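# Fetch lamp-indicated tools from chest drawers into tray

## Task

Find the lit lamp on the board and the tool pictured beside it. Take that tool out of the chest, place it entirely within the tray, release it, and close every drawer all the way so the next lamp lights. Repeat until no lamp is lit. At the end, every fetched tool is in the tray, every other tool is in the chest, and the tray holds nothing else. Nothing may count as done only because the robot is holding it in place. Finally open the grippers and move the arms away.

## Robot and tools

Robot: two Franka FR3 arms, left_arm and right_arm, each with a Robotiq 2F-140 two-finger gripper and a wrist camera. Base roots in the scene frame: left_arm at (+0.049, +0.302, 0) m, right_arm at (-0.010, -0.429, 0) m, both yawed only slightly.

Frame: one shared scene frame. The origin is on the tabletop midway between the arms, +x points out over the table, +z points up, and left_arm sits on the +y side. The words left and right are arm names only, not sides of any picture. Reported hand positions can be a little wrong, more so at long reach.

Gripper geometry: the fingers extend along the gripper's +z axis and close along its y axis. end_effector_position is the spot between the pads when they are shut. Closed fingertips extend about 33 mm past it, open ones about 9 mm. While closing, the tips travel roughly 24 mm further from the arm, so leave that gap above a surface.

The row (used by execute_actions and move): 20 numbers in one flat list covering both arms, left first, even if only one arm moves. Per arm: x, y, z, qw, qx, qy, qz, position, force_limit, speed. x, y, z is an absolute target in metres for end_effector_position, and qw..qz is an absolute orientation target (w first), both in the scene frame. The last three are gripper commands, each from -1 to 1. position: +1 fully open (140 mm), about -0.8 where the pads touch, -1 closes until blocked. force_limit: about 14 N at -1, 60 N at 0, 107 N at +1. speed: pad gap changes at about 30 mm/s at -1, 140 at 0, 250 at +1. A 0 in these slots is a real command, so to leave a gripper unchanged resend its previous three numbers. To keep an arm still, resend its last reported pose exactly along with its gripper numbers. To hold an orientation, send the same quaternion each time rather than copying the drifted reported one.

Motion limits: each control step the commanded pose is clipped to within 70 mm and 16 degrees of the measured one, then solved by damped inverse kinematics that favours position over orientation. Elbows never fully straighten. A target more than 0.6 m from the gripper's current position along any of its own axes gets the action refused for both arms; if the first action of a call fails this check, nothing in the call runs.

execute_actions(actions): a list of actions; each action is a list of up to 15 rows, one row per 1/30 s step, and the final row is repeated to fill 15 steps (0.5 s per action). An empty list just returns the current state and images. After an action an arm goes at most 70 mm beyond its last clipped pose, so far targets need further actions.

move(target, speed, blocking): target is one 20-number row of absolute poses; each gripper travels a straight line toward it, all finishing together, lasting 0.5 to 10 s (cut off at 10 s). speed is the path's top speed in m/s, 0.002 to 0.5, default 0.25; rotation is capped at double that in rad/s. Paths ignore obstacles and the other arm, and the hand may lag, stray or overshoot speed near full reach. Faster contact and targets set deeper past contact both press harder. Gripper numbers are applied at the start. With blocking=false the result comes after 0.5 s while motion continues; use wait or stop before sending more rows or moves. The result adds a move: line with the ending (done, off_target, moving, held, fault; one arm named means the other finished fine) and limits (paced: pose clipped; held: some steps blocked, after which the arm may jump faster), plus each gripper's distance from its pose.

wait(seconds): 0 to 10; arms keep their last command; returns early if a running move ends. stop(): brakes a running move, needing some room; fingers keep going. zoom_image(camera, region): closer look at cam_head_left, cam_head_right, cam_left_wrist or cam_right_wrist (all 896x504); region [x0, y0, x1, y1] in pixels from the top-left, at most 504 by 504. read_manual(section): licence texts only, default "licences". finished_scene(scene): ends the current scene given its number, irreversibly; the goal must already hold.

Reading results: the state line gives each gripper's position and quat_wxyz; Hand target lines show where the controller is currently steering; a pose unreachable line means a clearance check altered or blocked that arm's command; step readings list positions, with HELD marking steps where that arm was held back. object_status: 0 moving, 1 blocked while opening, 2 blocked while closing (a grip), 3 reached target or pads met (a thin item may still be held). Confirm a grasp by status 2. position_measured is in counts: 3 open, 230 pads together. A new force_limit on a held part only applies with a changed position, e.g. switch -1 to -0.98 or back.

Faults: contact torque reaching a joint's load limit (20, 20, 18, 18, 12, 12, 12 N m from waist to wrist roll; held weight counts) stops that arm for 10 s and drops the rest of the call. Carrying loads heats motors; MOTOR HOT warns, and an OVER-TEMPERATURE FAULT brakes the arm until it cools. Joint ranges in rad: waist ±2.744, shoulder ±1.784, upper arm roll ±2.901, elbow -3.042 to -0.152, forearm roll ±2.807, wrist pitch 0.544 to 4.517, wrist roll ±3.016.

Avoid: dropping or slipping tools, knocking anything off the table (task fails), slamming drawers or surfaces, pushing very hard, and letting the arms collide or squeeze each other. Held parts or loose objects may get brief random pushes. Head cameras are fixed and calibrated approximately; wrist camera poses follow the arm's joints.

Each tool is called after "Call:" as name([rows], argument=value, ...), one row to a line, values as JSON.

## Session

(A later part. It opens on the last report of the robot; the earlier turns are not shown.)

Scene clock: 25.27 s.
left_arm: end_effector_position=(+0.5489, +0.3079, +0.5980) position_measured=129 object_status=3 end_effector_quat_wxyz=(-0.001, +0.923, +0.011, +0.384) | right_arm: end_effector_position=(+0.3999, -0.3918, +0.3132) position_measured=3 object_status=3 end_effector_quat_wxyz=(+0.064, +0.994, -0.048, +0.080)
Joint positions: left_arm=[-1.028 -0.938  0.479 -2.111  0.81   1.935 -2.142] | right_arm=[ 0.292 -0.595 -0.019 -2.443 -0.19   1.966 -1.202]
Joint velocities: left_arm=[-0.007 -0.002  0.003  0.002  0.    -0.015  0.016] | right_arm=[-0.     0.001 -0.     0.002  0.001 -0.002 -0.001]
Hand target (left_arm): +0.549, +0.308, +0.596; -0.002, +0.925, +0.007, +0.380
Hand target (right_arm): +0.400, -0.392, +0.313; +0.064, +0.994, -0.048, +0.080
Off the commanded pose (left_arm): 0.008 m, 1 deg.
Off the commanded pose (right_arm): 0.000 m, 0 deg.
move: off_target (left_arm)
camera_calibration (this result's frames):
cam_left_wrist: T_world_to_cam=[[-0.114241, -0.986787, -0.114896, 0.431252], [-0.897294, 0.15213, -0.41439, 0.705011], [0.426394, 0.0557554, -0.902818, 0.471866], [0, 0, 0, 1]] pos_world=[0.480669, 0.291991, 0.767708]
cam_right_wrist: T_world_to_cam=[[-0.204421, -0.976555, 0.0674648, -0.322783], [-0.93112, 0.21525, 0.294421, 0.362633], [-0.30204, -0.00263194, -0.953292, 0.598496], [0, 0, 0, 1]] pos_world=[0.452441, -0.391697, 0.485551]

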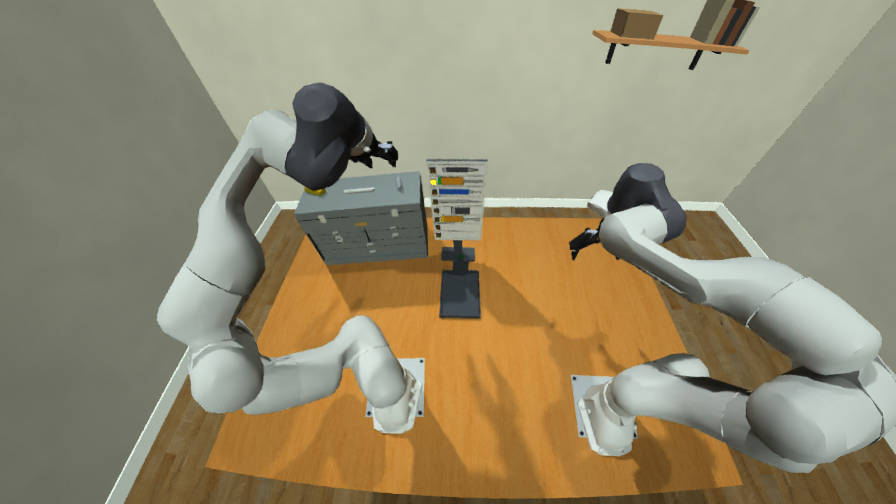

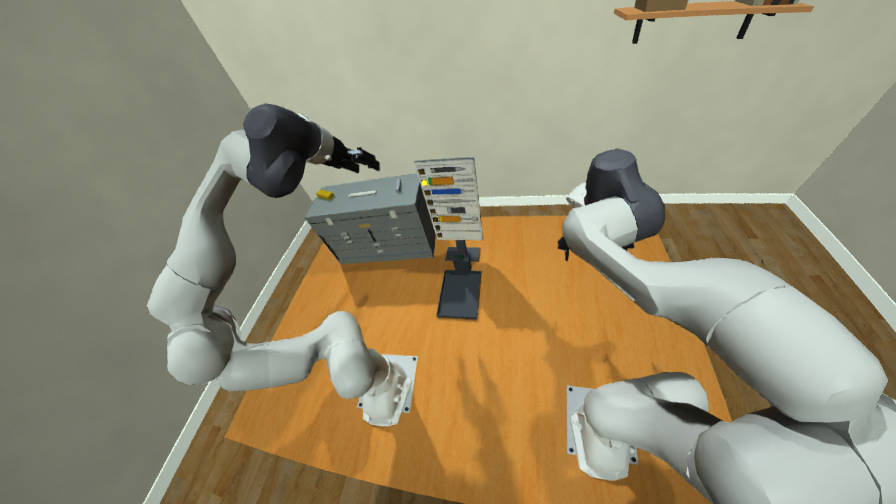

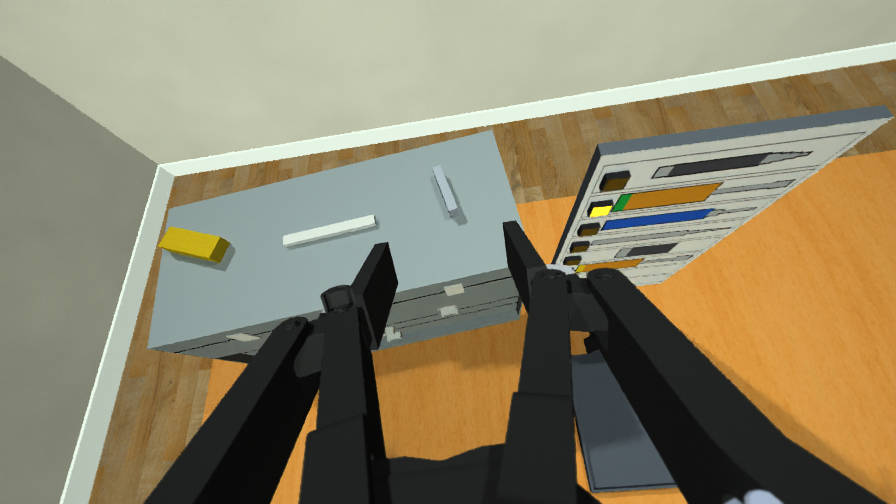

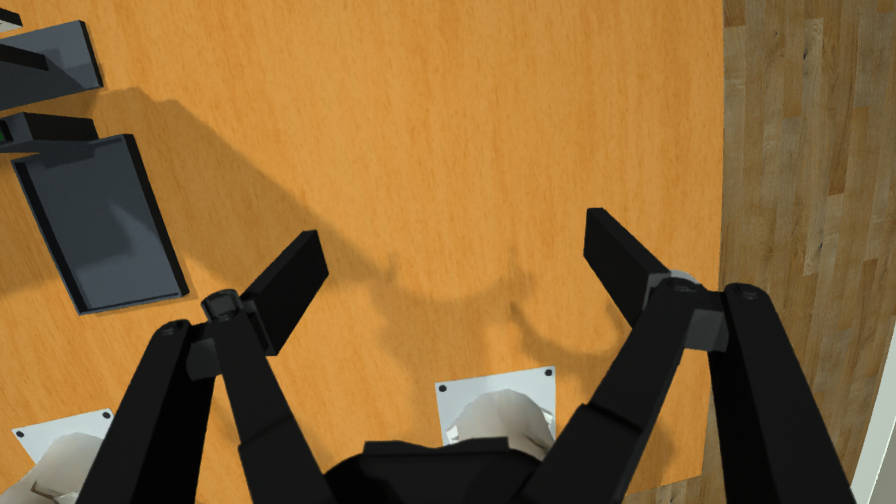

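Call:
move(target=[1.0,0.45,0.6,0,0.707,0,0.707,0,0,0,0.3999,-0.3918,0.3132,0.064,0.994,-0.048,0.080,1,0,0])

Scene clock: 28.07 s.
left_arm: end_effector_position=(+1.0020, +0.4404, +0.5876) position_measured=129 object_status=3 end_effector_quat_wxyz=(+0.006, +0.713, +0.000, +0.701) | right_arm: end_effector_position=(+0.3999, -0.3918, +0.3132) position_measured=3 object_status=3 end_effector_quat_wxyz=(+0.064, +0.994, -0.048, +0.080)
Joint positions: left_arm=[-2.332 -1.114  1.768 -1.005  1.855  2.995 -2.347] | right_arm=[ 0.292 -0.595 -0.019 -2.443 -0.19   1.966 -1.202]
Joint velocities: left_arm=[ 0.001 -0.004 -0.     0.004 -0.021  0.008  0.055] | right_arm=[ 0.    -0.001 -0.002 -0.001 -0.     0.001  0.   ]
Hand target (left_arm): +1.002, +0.439, +0.588; +0.002, +0.713, -0.006, +0.701
Hand target (right_arm): +0.400, -0.392, +0.313; +0.064, +0.994, -0.048, +0.080
Off the commanded pose (left_arm): 0.016 m, 1 deg.
Off the commanded pose (right_arm): 0.000 m, 0 deg.
move: off_target (left_arm)
camera_calibration (this result's frames):
cam_left_wrist: T_world_to_cam=[[-0.0196111, -0.984702, -0.173142, 0.551015], [-0.357073, 0.168652, -0.918725, 0.834851], [0.933871, 0.043807, -0.354918, -0.563265], [0, 0, 0, 1]] pos_world=[0.834925, 0.426461, 0.662489]
cam_right_wrist: T_world_to_cam=[[-0.204421, -0.976555, 0.0674648, -0.322783], [-0.93112, 0.21525, 0.294421, 0.362633], [-0.30204, -0.00263184, -0.953292, 0.598496], [0, 0, 0, 1]] pos_world=[0.452441, -0.391697, 0.485551]

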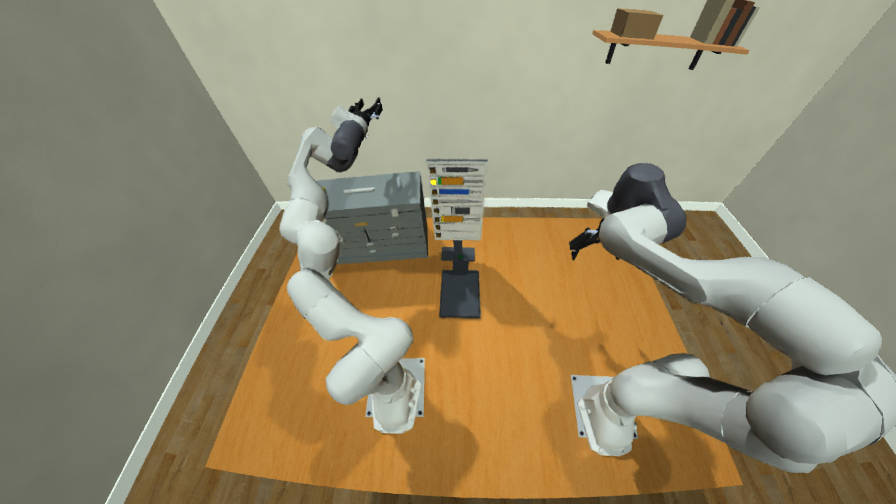

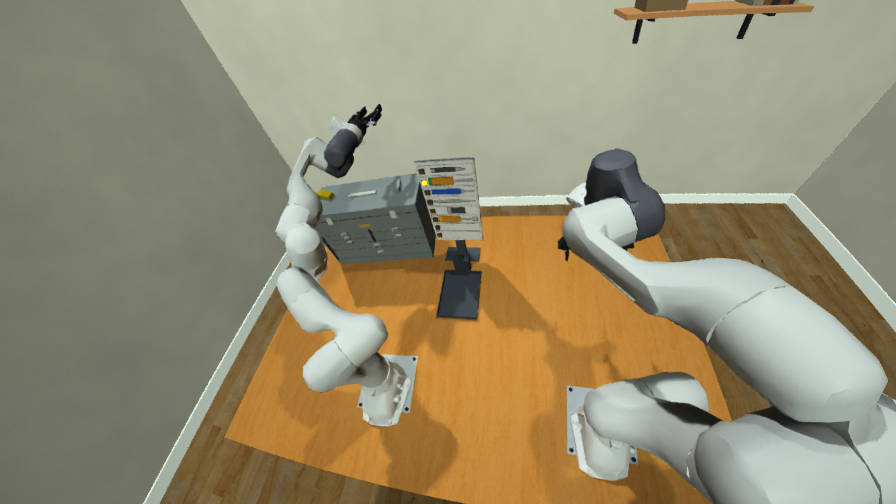

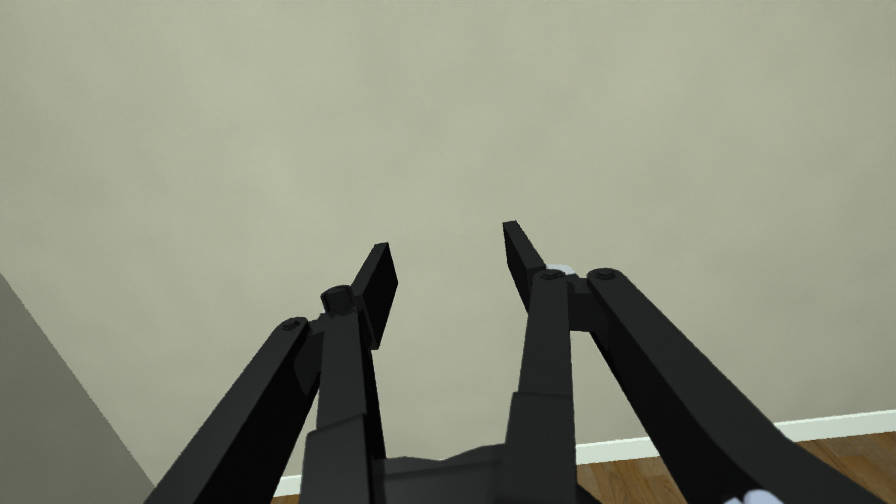

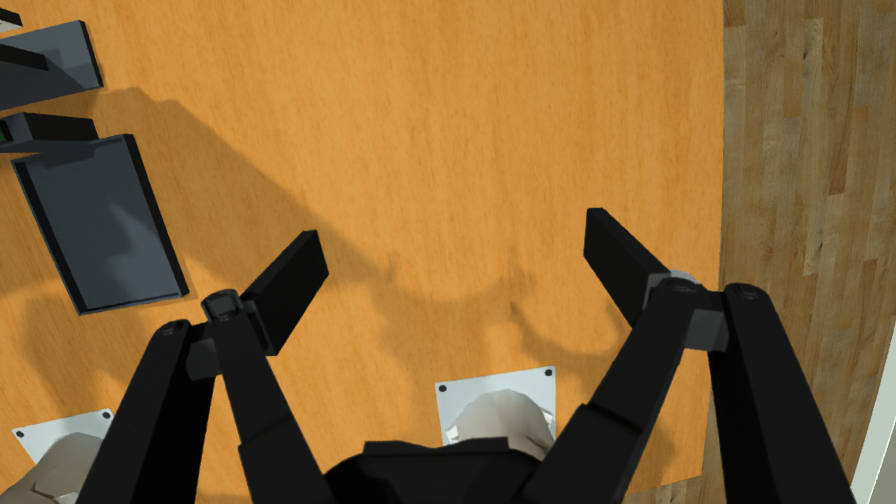

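Call:
move(target=[0.56,0.474,0.4,0,0.707,0,0.707,0,0,0,0.3999,-0.3918,0.3132,0.064,0.994,-0.048,0.080,1,0,0])

Call:
move(target=[0.56,0.474,0.06,0,0.707,0,0.707,0,0,0,0.3999,-0.3918,0.3132,0.064,0.994,-0.048,0.080,1,0,0])

Scene clock: 30.80 s.
left_arm: end_effector_position=(+0.5580, +0.4784, +0.4124) position_measured=129 object_status=3 end_effector_quat_wxyz=(+0.004, +0.703, +0.003, +0.712) | right_arm: end_effector_position=(+0.3999, -0.3918, +0.3132) position_measured=3 object_status=3 end_effector_quat_wxyz=(+0.064, +0.994, -0.048, +0.080)
Joint positions: left_arm=[-0.722 -1.575  1.417 -2.681  2.723  2.932 -2.86 ] | right_arm=[ 0.292 -0.595 -0.019 -2.443 -0.19   1.966 -1.202]
Joint velocities: left_arm=[ 0.001 -0.    -0.     0.002  0.003  0.012 -0.001] | right_arm=[ 0.    -0.001 -0.     0.001  0.001  0.001 -0.001]
Hand target (left_arm): +0.557, +0.477, +0.411; +0.003, +0.703, -0.002, +0.711
Hand target (right_arm): +0.400, -0.392, +0.313; +0.064, +0.994, -0.048, +0.080
Off the commanded pose (left_arm): 0.013 m, 1 deg.
Off the commanded pose (right_arm): 0.000 m, 0 deg.
move: off_target (left_arm)
camera_calibration (this result's frames):
cam_left_wrist: T_world_to_cam=[[-0.0091328, -0.985142, -0.171497, 0.54313], [-0.329966, 0.164867, -0.929484, 0.500036], [0.943949, 0.0480994, -0.326569, -0.231888], [0, 0, 0, 1]] pos_world=[0.388845, 0.463775, 0.482193]
cam_right_wrist: T_world_to_cam=[[-0.204421, -0.976555, 0.0674649, -0.322783], [-0.93112, 0.21525, 0.294421, 0.362633], [-0.30204, -0.00263201, -0.953292, 0.598496], [0, 0, 0, 1]] pos_world=[0.452441, -0.391697, 0.485551]

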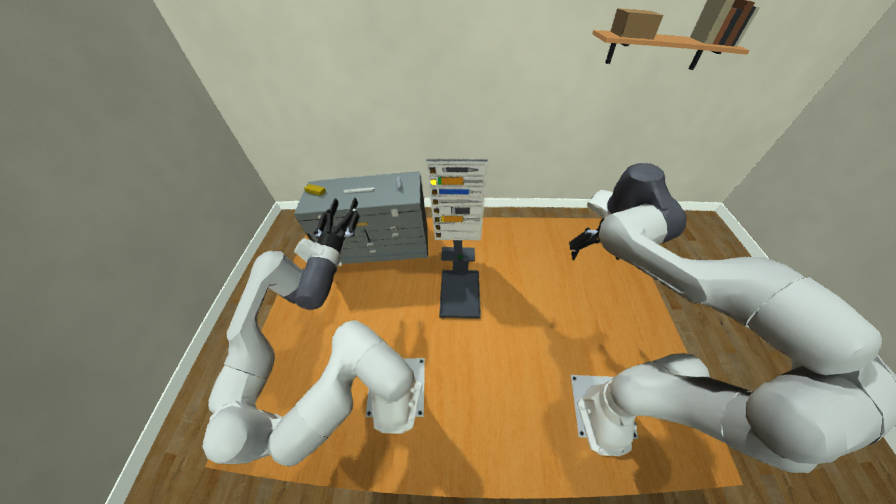

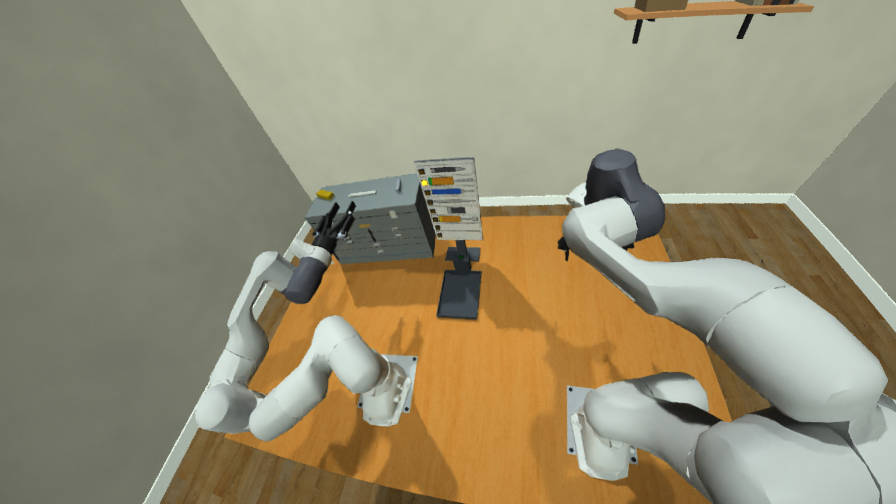

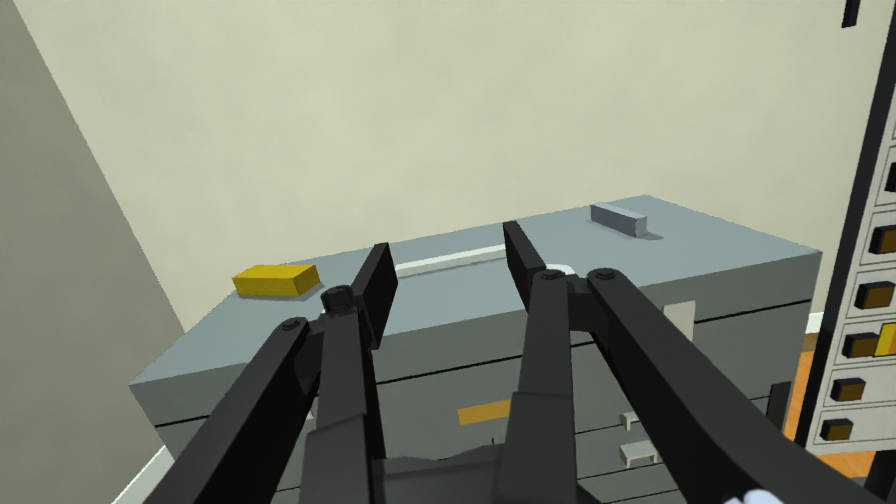

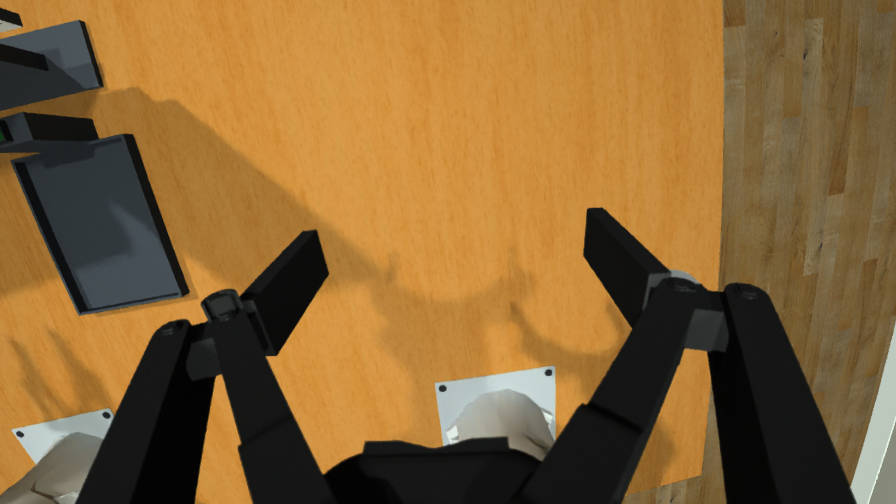

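Scene clock: 33.07 s.
left_arm: end_effector_position=(+0.5628, +0.4754, +0.0648) position_measured=129 object_status=3 end_effector_quat_wxyz=(+0.072, +0.775, -0.054, +0.625) | right_arm: end_effector_position=(+0.3999, -0.3918, +0.3132) position_measured=3 object_status=3 end_effector_quat_wxyz=(+0.064, +0.994, -0.048, +0.080)
Joint positions: left_arm=[-0.867 -1.794  2.206 -2.298  2.805  3.239 -2.225] | right_arm=[ 0.292 -0.595 -0.019 -2.443 -0.19   1.966 -1.202]
Joint velocities: left_arm=[-0.005  0.     0.002  0.007  0.003  0.018  0.027] | right_arm=[ 0.    -0.001  0.    -0.     0.002  0.001  0.001]
Hand target (left_arm): +0.563, +0.473, +0.064; +0.069, +0.774, -0.062, +0.627
Hand target (right_arm): +0.400, -0.392, +0.313; +0.064, +0.994, -0.048, +0.080
Off the commanded pose (left_arm): 0.006 m, 16 deg; orientation clipped at the last step of the last action.
Off the commanded pose (right_arm): 0.000 m, 0 deg.
joint sent to its limit (left arm) — the command would take joint 2 (shoulder) past its lower limit and joint 5 (forearm roll) past its upper limit, so those joints were sent only as far as their limits.
move: off_target (left_arm); limits=paced
camera_calibration (this result's frames):
cam_left_wrist: T_world_to_cam=[[-0.219046, -0.966726, -0.132133, 0.587359], [-0.494772, 0.226772, -0.838913, 0.236548], [0.840964, -0.118385, -0.527982, -0.199546], [0, 0, 0, 1]] pos_world=[0.413507, 0.49055, 0.170696]
cam_right_wrist: T_world_to_cam=[[-0.204422, -0.976555, 0.0674648, -0.322783], [-0.93112, 0.215251, 0.294421, 0.362633], [-0.30204, -0.00263181, -0.953292, 0.598496], [0, 0, 0, 1]] pos_world=[0.452441, -0.391697, 0.485551]

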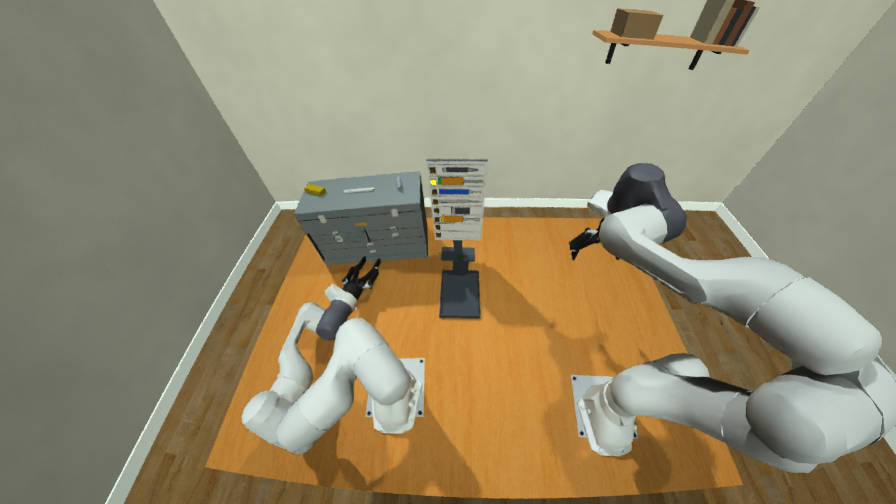

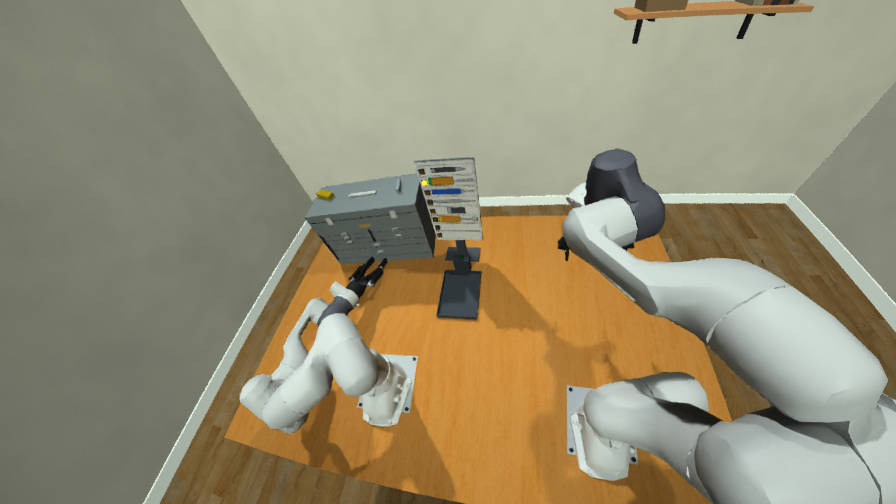

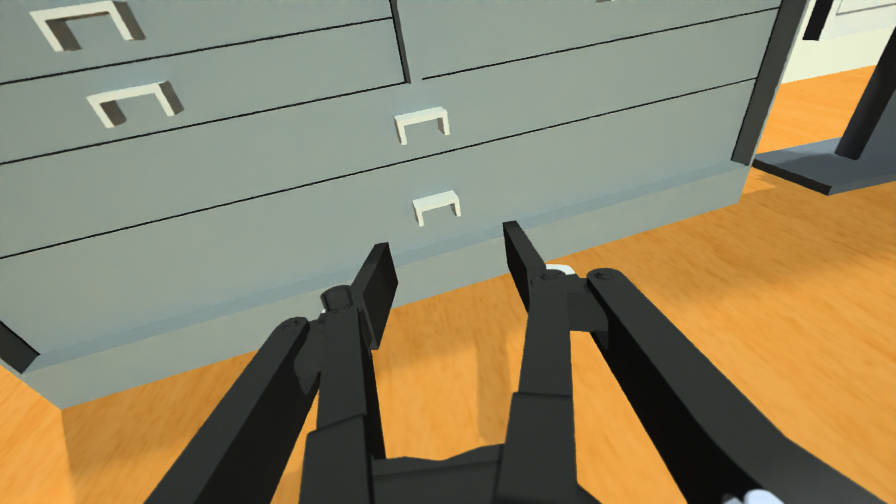

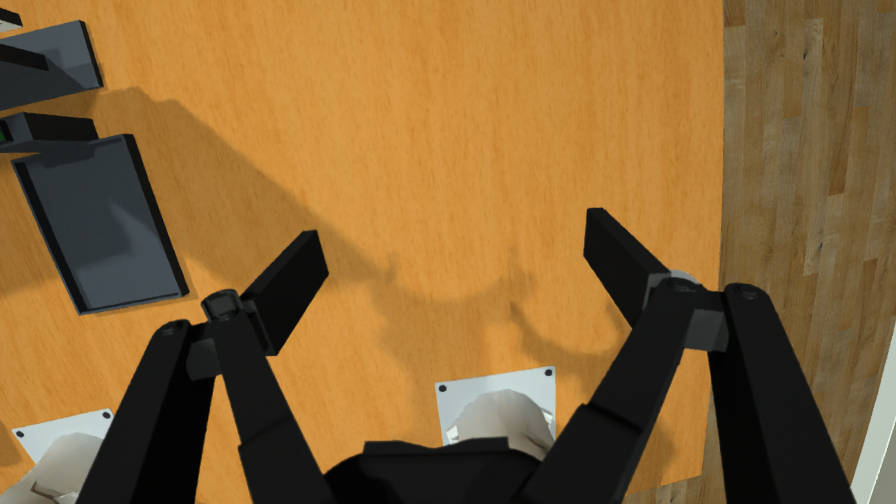

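Call:
move(target=[0.625,0.474,0.06,0.05,0.78,-0.05,0.62,0,0,0,0.3999,-0.3918,0.3132,0.064,0.994,-0.048,0.080,1,0,0], speed=0.1)

Scene clock: 43.90 s.
left_arm: end_effector_position=(+0.5962, +0.4723, +0.0659) position_measured=129 object_status=3 end_effector_quat_wxyz=(+0.070, +0.783, -0.079, +0.613) | right_arm: end_effector_position=(+0.3999, -0.3918, +0.3132) position_measured=3 object_status=3 end_effector_quat_wxyz=(+0.064, +0.994, -0.048, +0.080)
Joint positions: left_arm=[-1.    -1.772  2.132 -2.236  2.81   3.206 -2.287] | right_arm=[ 0.292 -0.595 -0.019 -2.443 -0.19   1.966 -1.202]
Joint velocities: left_arm=[-0.001 -0.002  0.001 -0.    -0.001 -0.    -0.   ] | right_arm=[ 0.     0.001  0.002  0.     0.    -0.     0.   ]
Hand target (left_arm): +0.602, +0.473, +0.066; +0.066, +0.785, -0.078, +0.611
Hand target (right_arm): +0.400, -0.392, +0.313; +0.064, +0.994, -0.048, +0.080
Off the commanded pose (left_arm): 0.029 m, 4 deg.
Off the commanded pose (right_arm): 0.000 m, 0 deg.
TORQUE FAULT: the external load on joint 1 (waist) of the left arm reached its load limit, and that arm stopped for 10 seconds. That time counts as 19 of the actions that you can send in this scene. A torque fault stops only its own arm. That arm's remaining commands of this call were not run. That arm's gripper holds where it stopped, with its grip as last carried out, and that arm accepts commands again: back off and push less far. That arm stops again, at the same cost, whenever a joint's load reaches its limit.
move: fault (left_arm)
camera_calibration (this result's frames):
cam_left_wrist: T_world_to_cam=[[-0.256803, -0.952827, -0.16178, 0.609777], [-0.507161, 0.275352, -0.816682, 0.237623], [0.822703, -0.127678, -0.553948, -0.210446], [0, 0, 0, 1]] pos_world=[0.45024, 0.488713, 0.176136]
cam_right_wrist: T_world_to_cam=[[-0.204421, -0.976555, 0.067465, -0.322783], [-0.93112, 0.21525, 0.294421, 0.362633], [-0.30204, -0.00263203, -0.953292, 0.598496], [0, 0, 0, 1]] pos_world=[0.452441, -0.391697, 0.485551]

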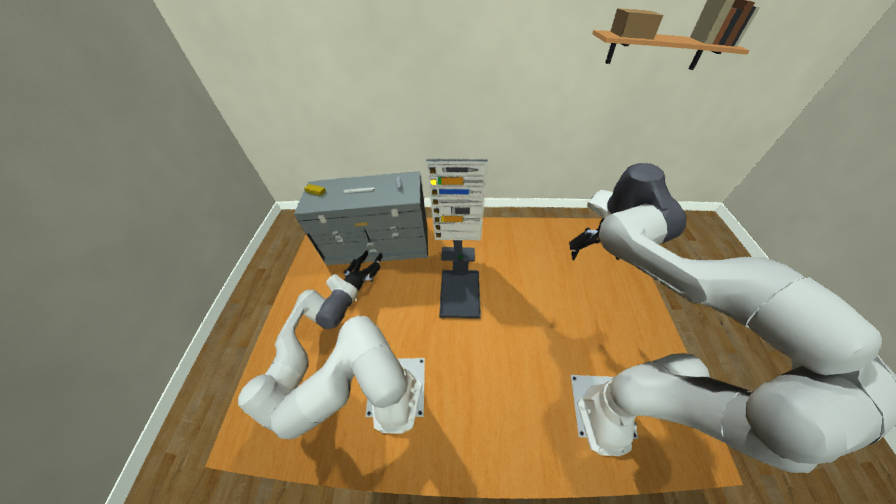

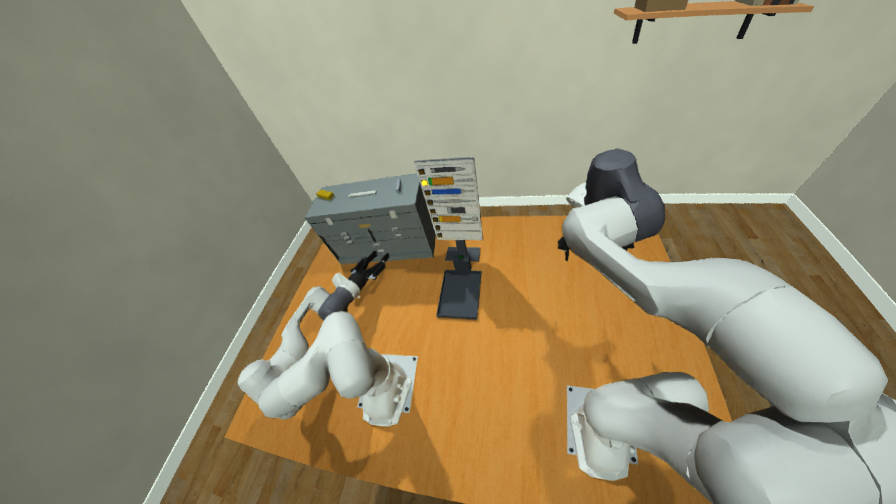

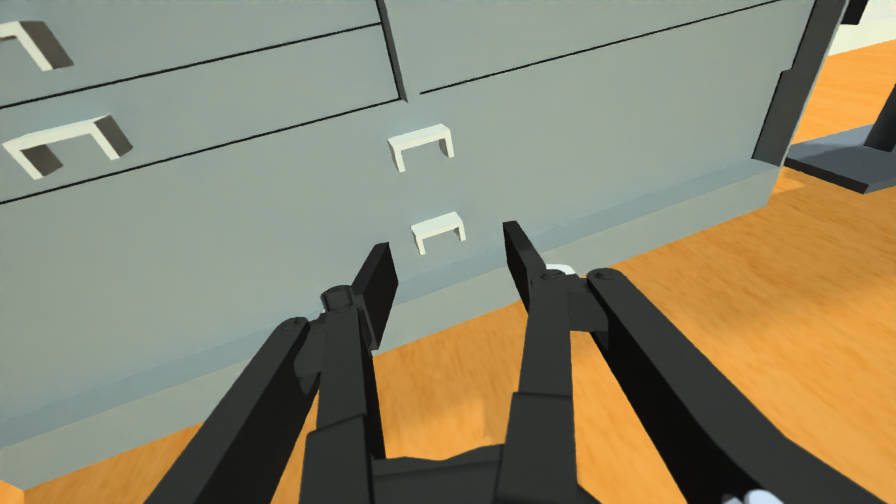

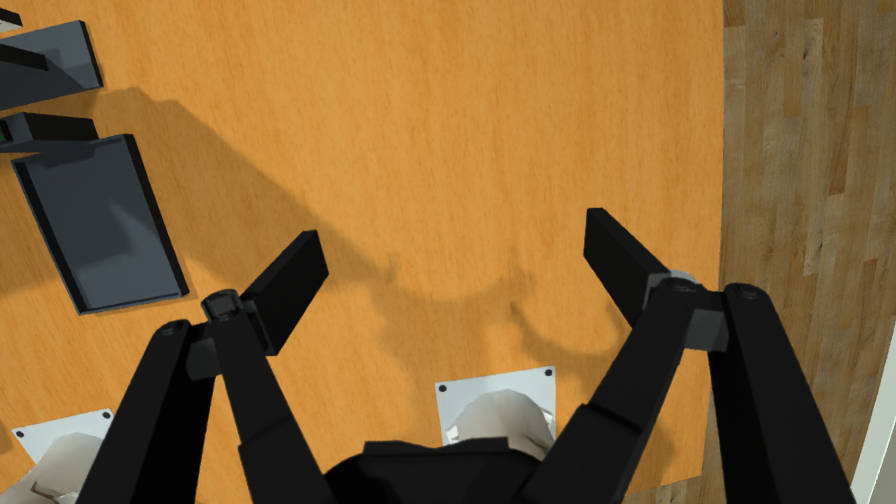

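Call:
move(target=[0.592,0.4723,0.066,0.07,0.783,-0.079,0.613,-1,0,0,0.3999,-0.3918,0.3132,0.064,0.994,-0.048,0.080,1,0,0])

Scene clock: 44.70 s.
left_arm: end_effector_position=(+0.5925, +0.4753, +0.0659) position_measured=193 object_status=2 end_effector_quat_wxyz=(+0.069, +0.783, -0.077, +0.613) | right_arm: end_effector_position=(+0.3999, -0.3918, +0.3132) position_measured=3 object_status=3 end_effector_quat_wxyz=(+0.064, +0.994, -0.048, +0.080)
Joint positions: left_arm=[-0.99  -1.767  2.135 -2.239  2.81   3.212 -2.287] | right_arm=[ 0.292 -0.595 -0.019 -2.443 -0.19   1.966 -1.202]
Joint velocities: left_arm=[ 0.001 -0.001 -0.001 -0.     0.002  0.     0.002] | right_arm=[-0.     0.    -0.002 -0.    -0.001  0.    -0.002]
Hand target (left_arm): +0.592, +0.472, +0.066; +0.070, +0.783, -0.079, +0.613
Hand target (right_arm): +0.400, -0.392, +0.313; +0.064, +0.994, -0.048, +0.080
Off the commanded pose (left_arm): 0.003 m, 0 deg.
Off the commanded pose (right_arm): 0.000 m, 0 deg.
joint sent to its limit (left arm) — the command would take joint 5 (forearm roll) past its upper limit, so that joint was sent only as far as its limit.
move: done
camera_calibration (this result's frames):
cam_left_wrist: T_world_to_cam=[[-0.253154, -0.953947, -0.160932, 0.609979], [-0.50801, 0.272652, -0.81706, 0.236731], [0.82331, -0.125087, -0.553637, -0.208676], [0, 0, 0, 1]] pos_world=[0.446485, 0.49124, 0.176057]
cam_right_wrist: T_world_to_cam=[[-0.204422, -0.976555, 0.067465, -0.322783], [-0.93112, 0.215251, 0.294421, 0.362633], [-0.30204, -0.00263197, -0.953292, 0.598496], [0, 0, 0, 1]] pos_world=[0.452441, -0.391697, 0.485551]

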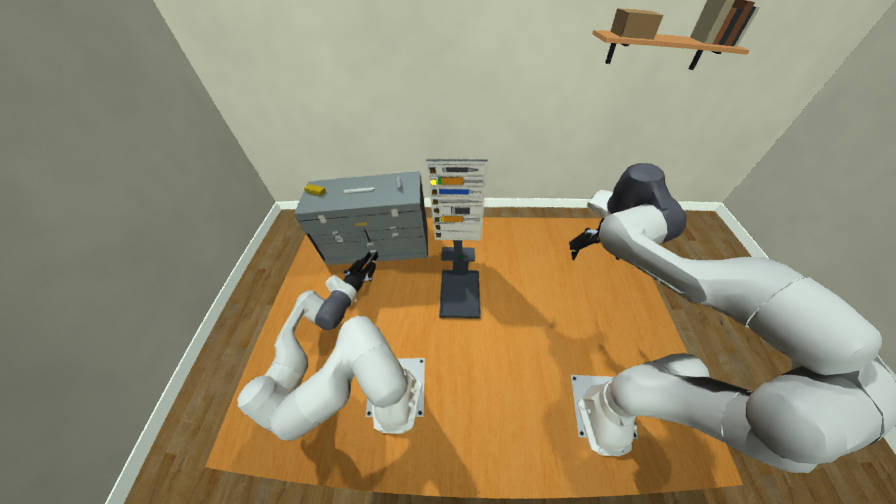

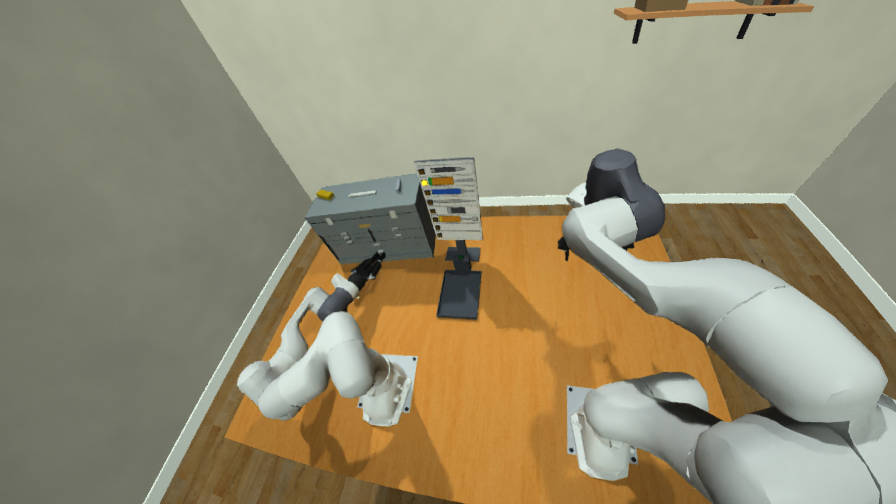

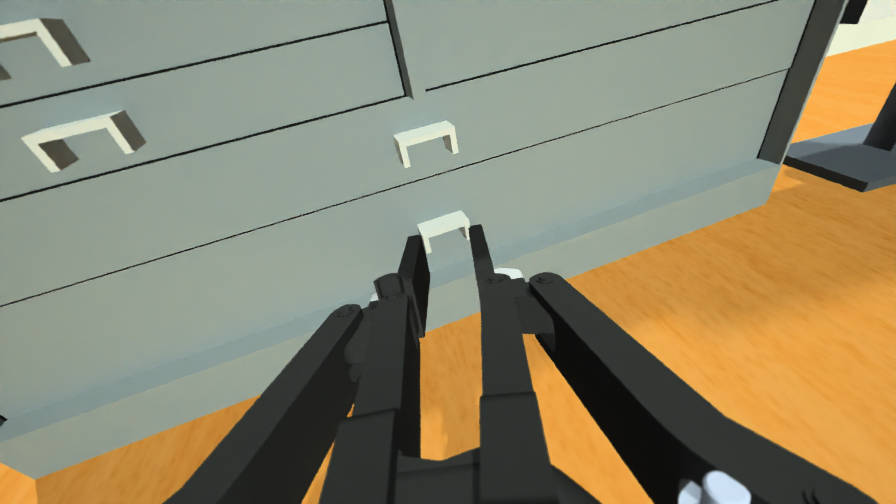

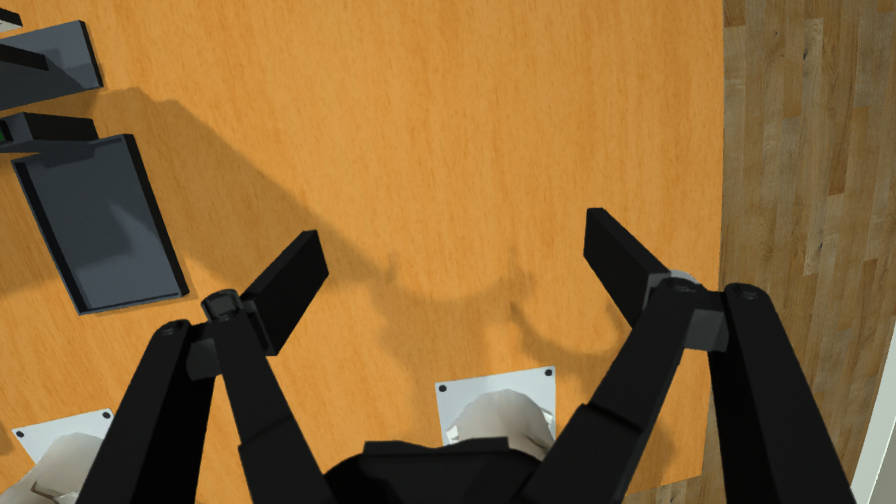

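Gripped. Pull.

Call:
move(target=[0.47,0.475,0.066,0.07,0.783,-0.079,0.613,-1,0,0,0.3999,-0.3918,0.3132,0.064,0.994,-0.048,0.080,1,0,0], speed=0.1)

Scene clock: 46.47 s.
left_arm: end_effector_position=(+0.4748, +0.4672, +0.0673) position_measured=193 object_status=2 end_effector_quat_wxyz=(+0.079, +0.781, -0.080, +0.614) | right_arm: end_effector_position=(+0.3999, -0.3918, +0.3132) position_measured=3 object_status=3 end_effector_quat_wxyz=(+0.064, +0.994, -0.048, +0.080)
Joint positions: left_arm=[-0.719 -1.576  2.285 -2.418  2.81   3.399 -2.201] | right_arm=[ 0.292 -0.595 -0.019 -2.443 -0.19   1.966 -1.202]
Joint velocities: left_arm=[ 0.003  0.002  0.002 -0.001 -0.001  0.006  0.016] | right_arm=[-0.     0.     0.001 -0.    -0.     0.001 -0.001]
Hand target (left_arm): +0.471, +0.478, +0.067; +0.069, +0.782, -0.079, +0.614
Hand target (right_arm): +0.400, -0.392, +0.313; +0.064, +0.994, -0.048, +0.080
Off the commanded pose (left_arm): 0.009 m, 1 deg.
Off the commanded pose (right_arm): 0.000 m, 0 deg.
joint sent to its limit (left arm) — the command would take joint 5 (forearm roll) past its upper limit, so that joint was sent only as far as its limit.
move: off_target (left_arm)
camera_calibration (this result's frames):
cam_left_wrist: T_world_to_cam=[[-0.269826, -0.951161, -0.149957, 0.578608], [-0.500771, 0.27163, -0.821855, 0.177643], [0.822449, -0.146664, -0.549606, -0.101774], [0, 0, 0, 1]] pos_world=[0.328786, 0.48717, 0.176828]
cam_right_wrist: T_world_to_cam=[[-0.204422, -0.976555, 0.0674649, -0.322783], [-0.93112, 0.21525, 0.294421, 0.362633], [-0.30204, -0.00263191, -0.953292, 0.598496], [0, 0, 0, 1]] pos_world=[0.452441, -0.391697, 0.485551]

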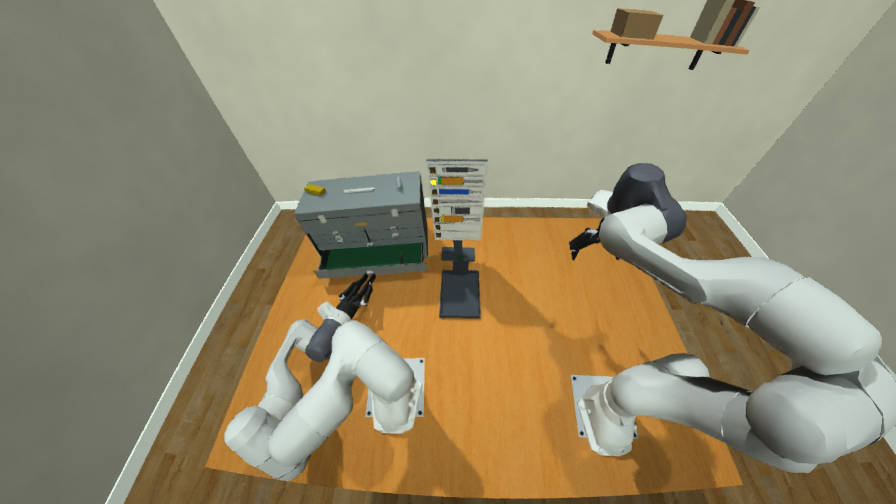

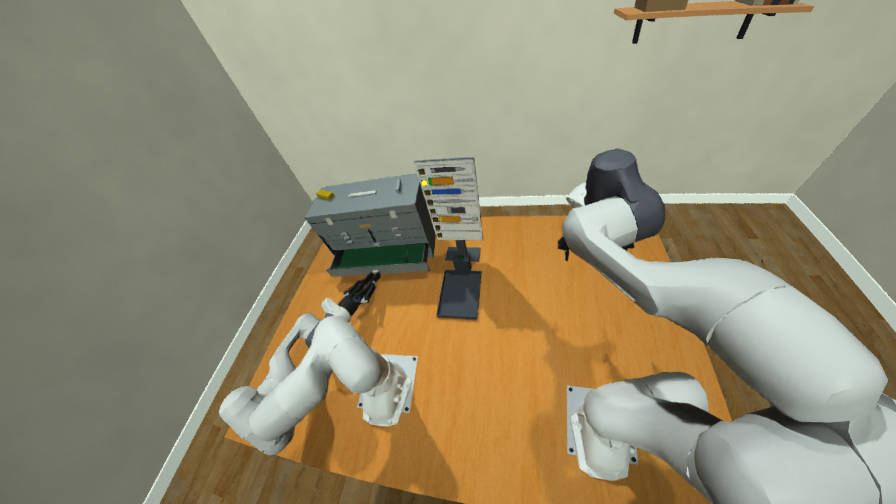

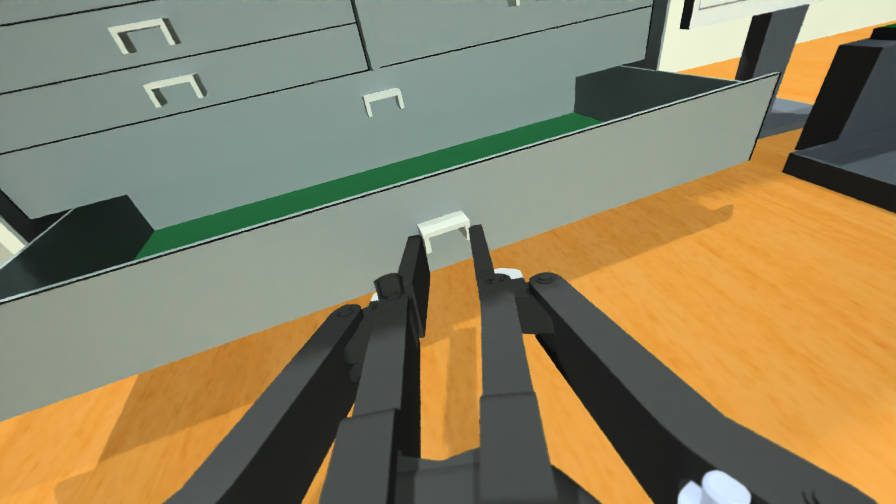

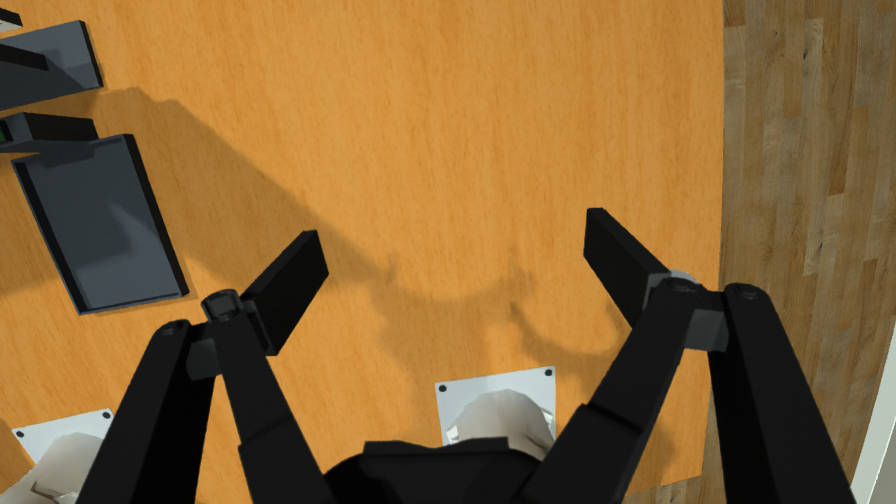

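Call:
zoom_image(camera="cam_head_left", region=[290,160,500,300])

Region (290, 160, 500, 300) of cam_head_left's 896x504 image, scaled by 2.400, with more detail than that image has.

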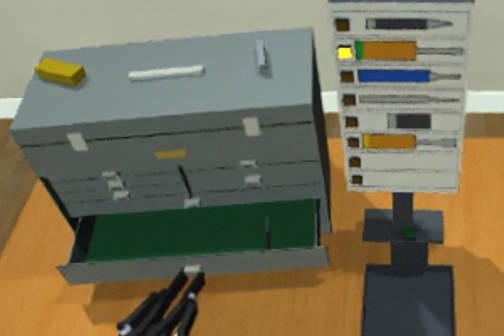

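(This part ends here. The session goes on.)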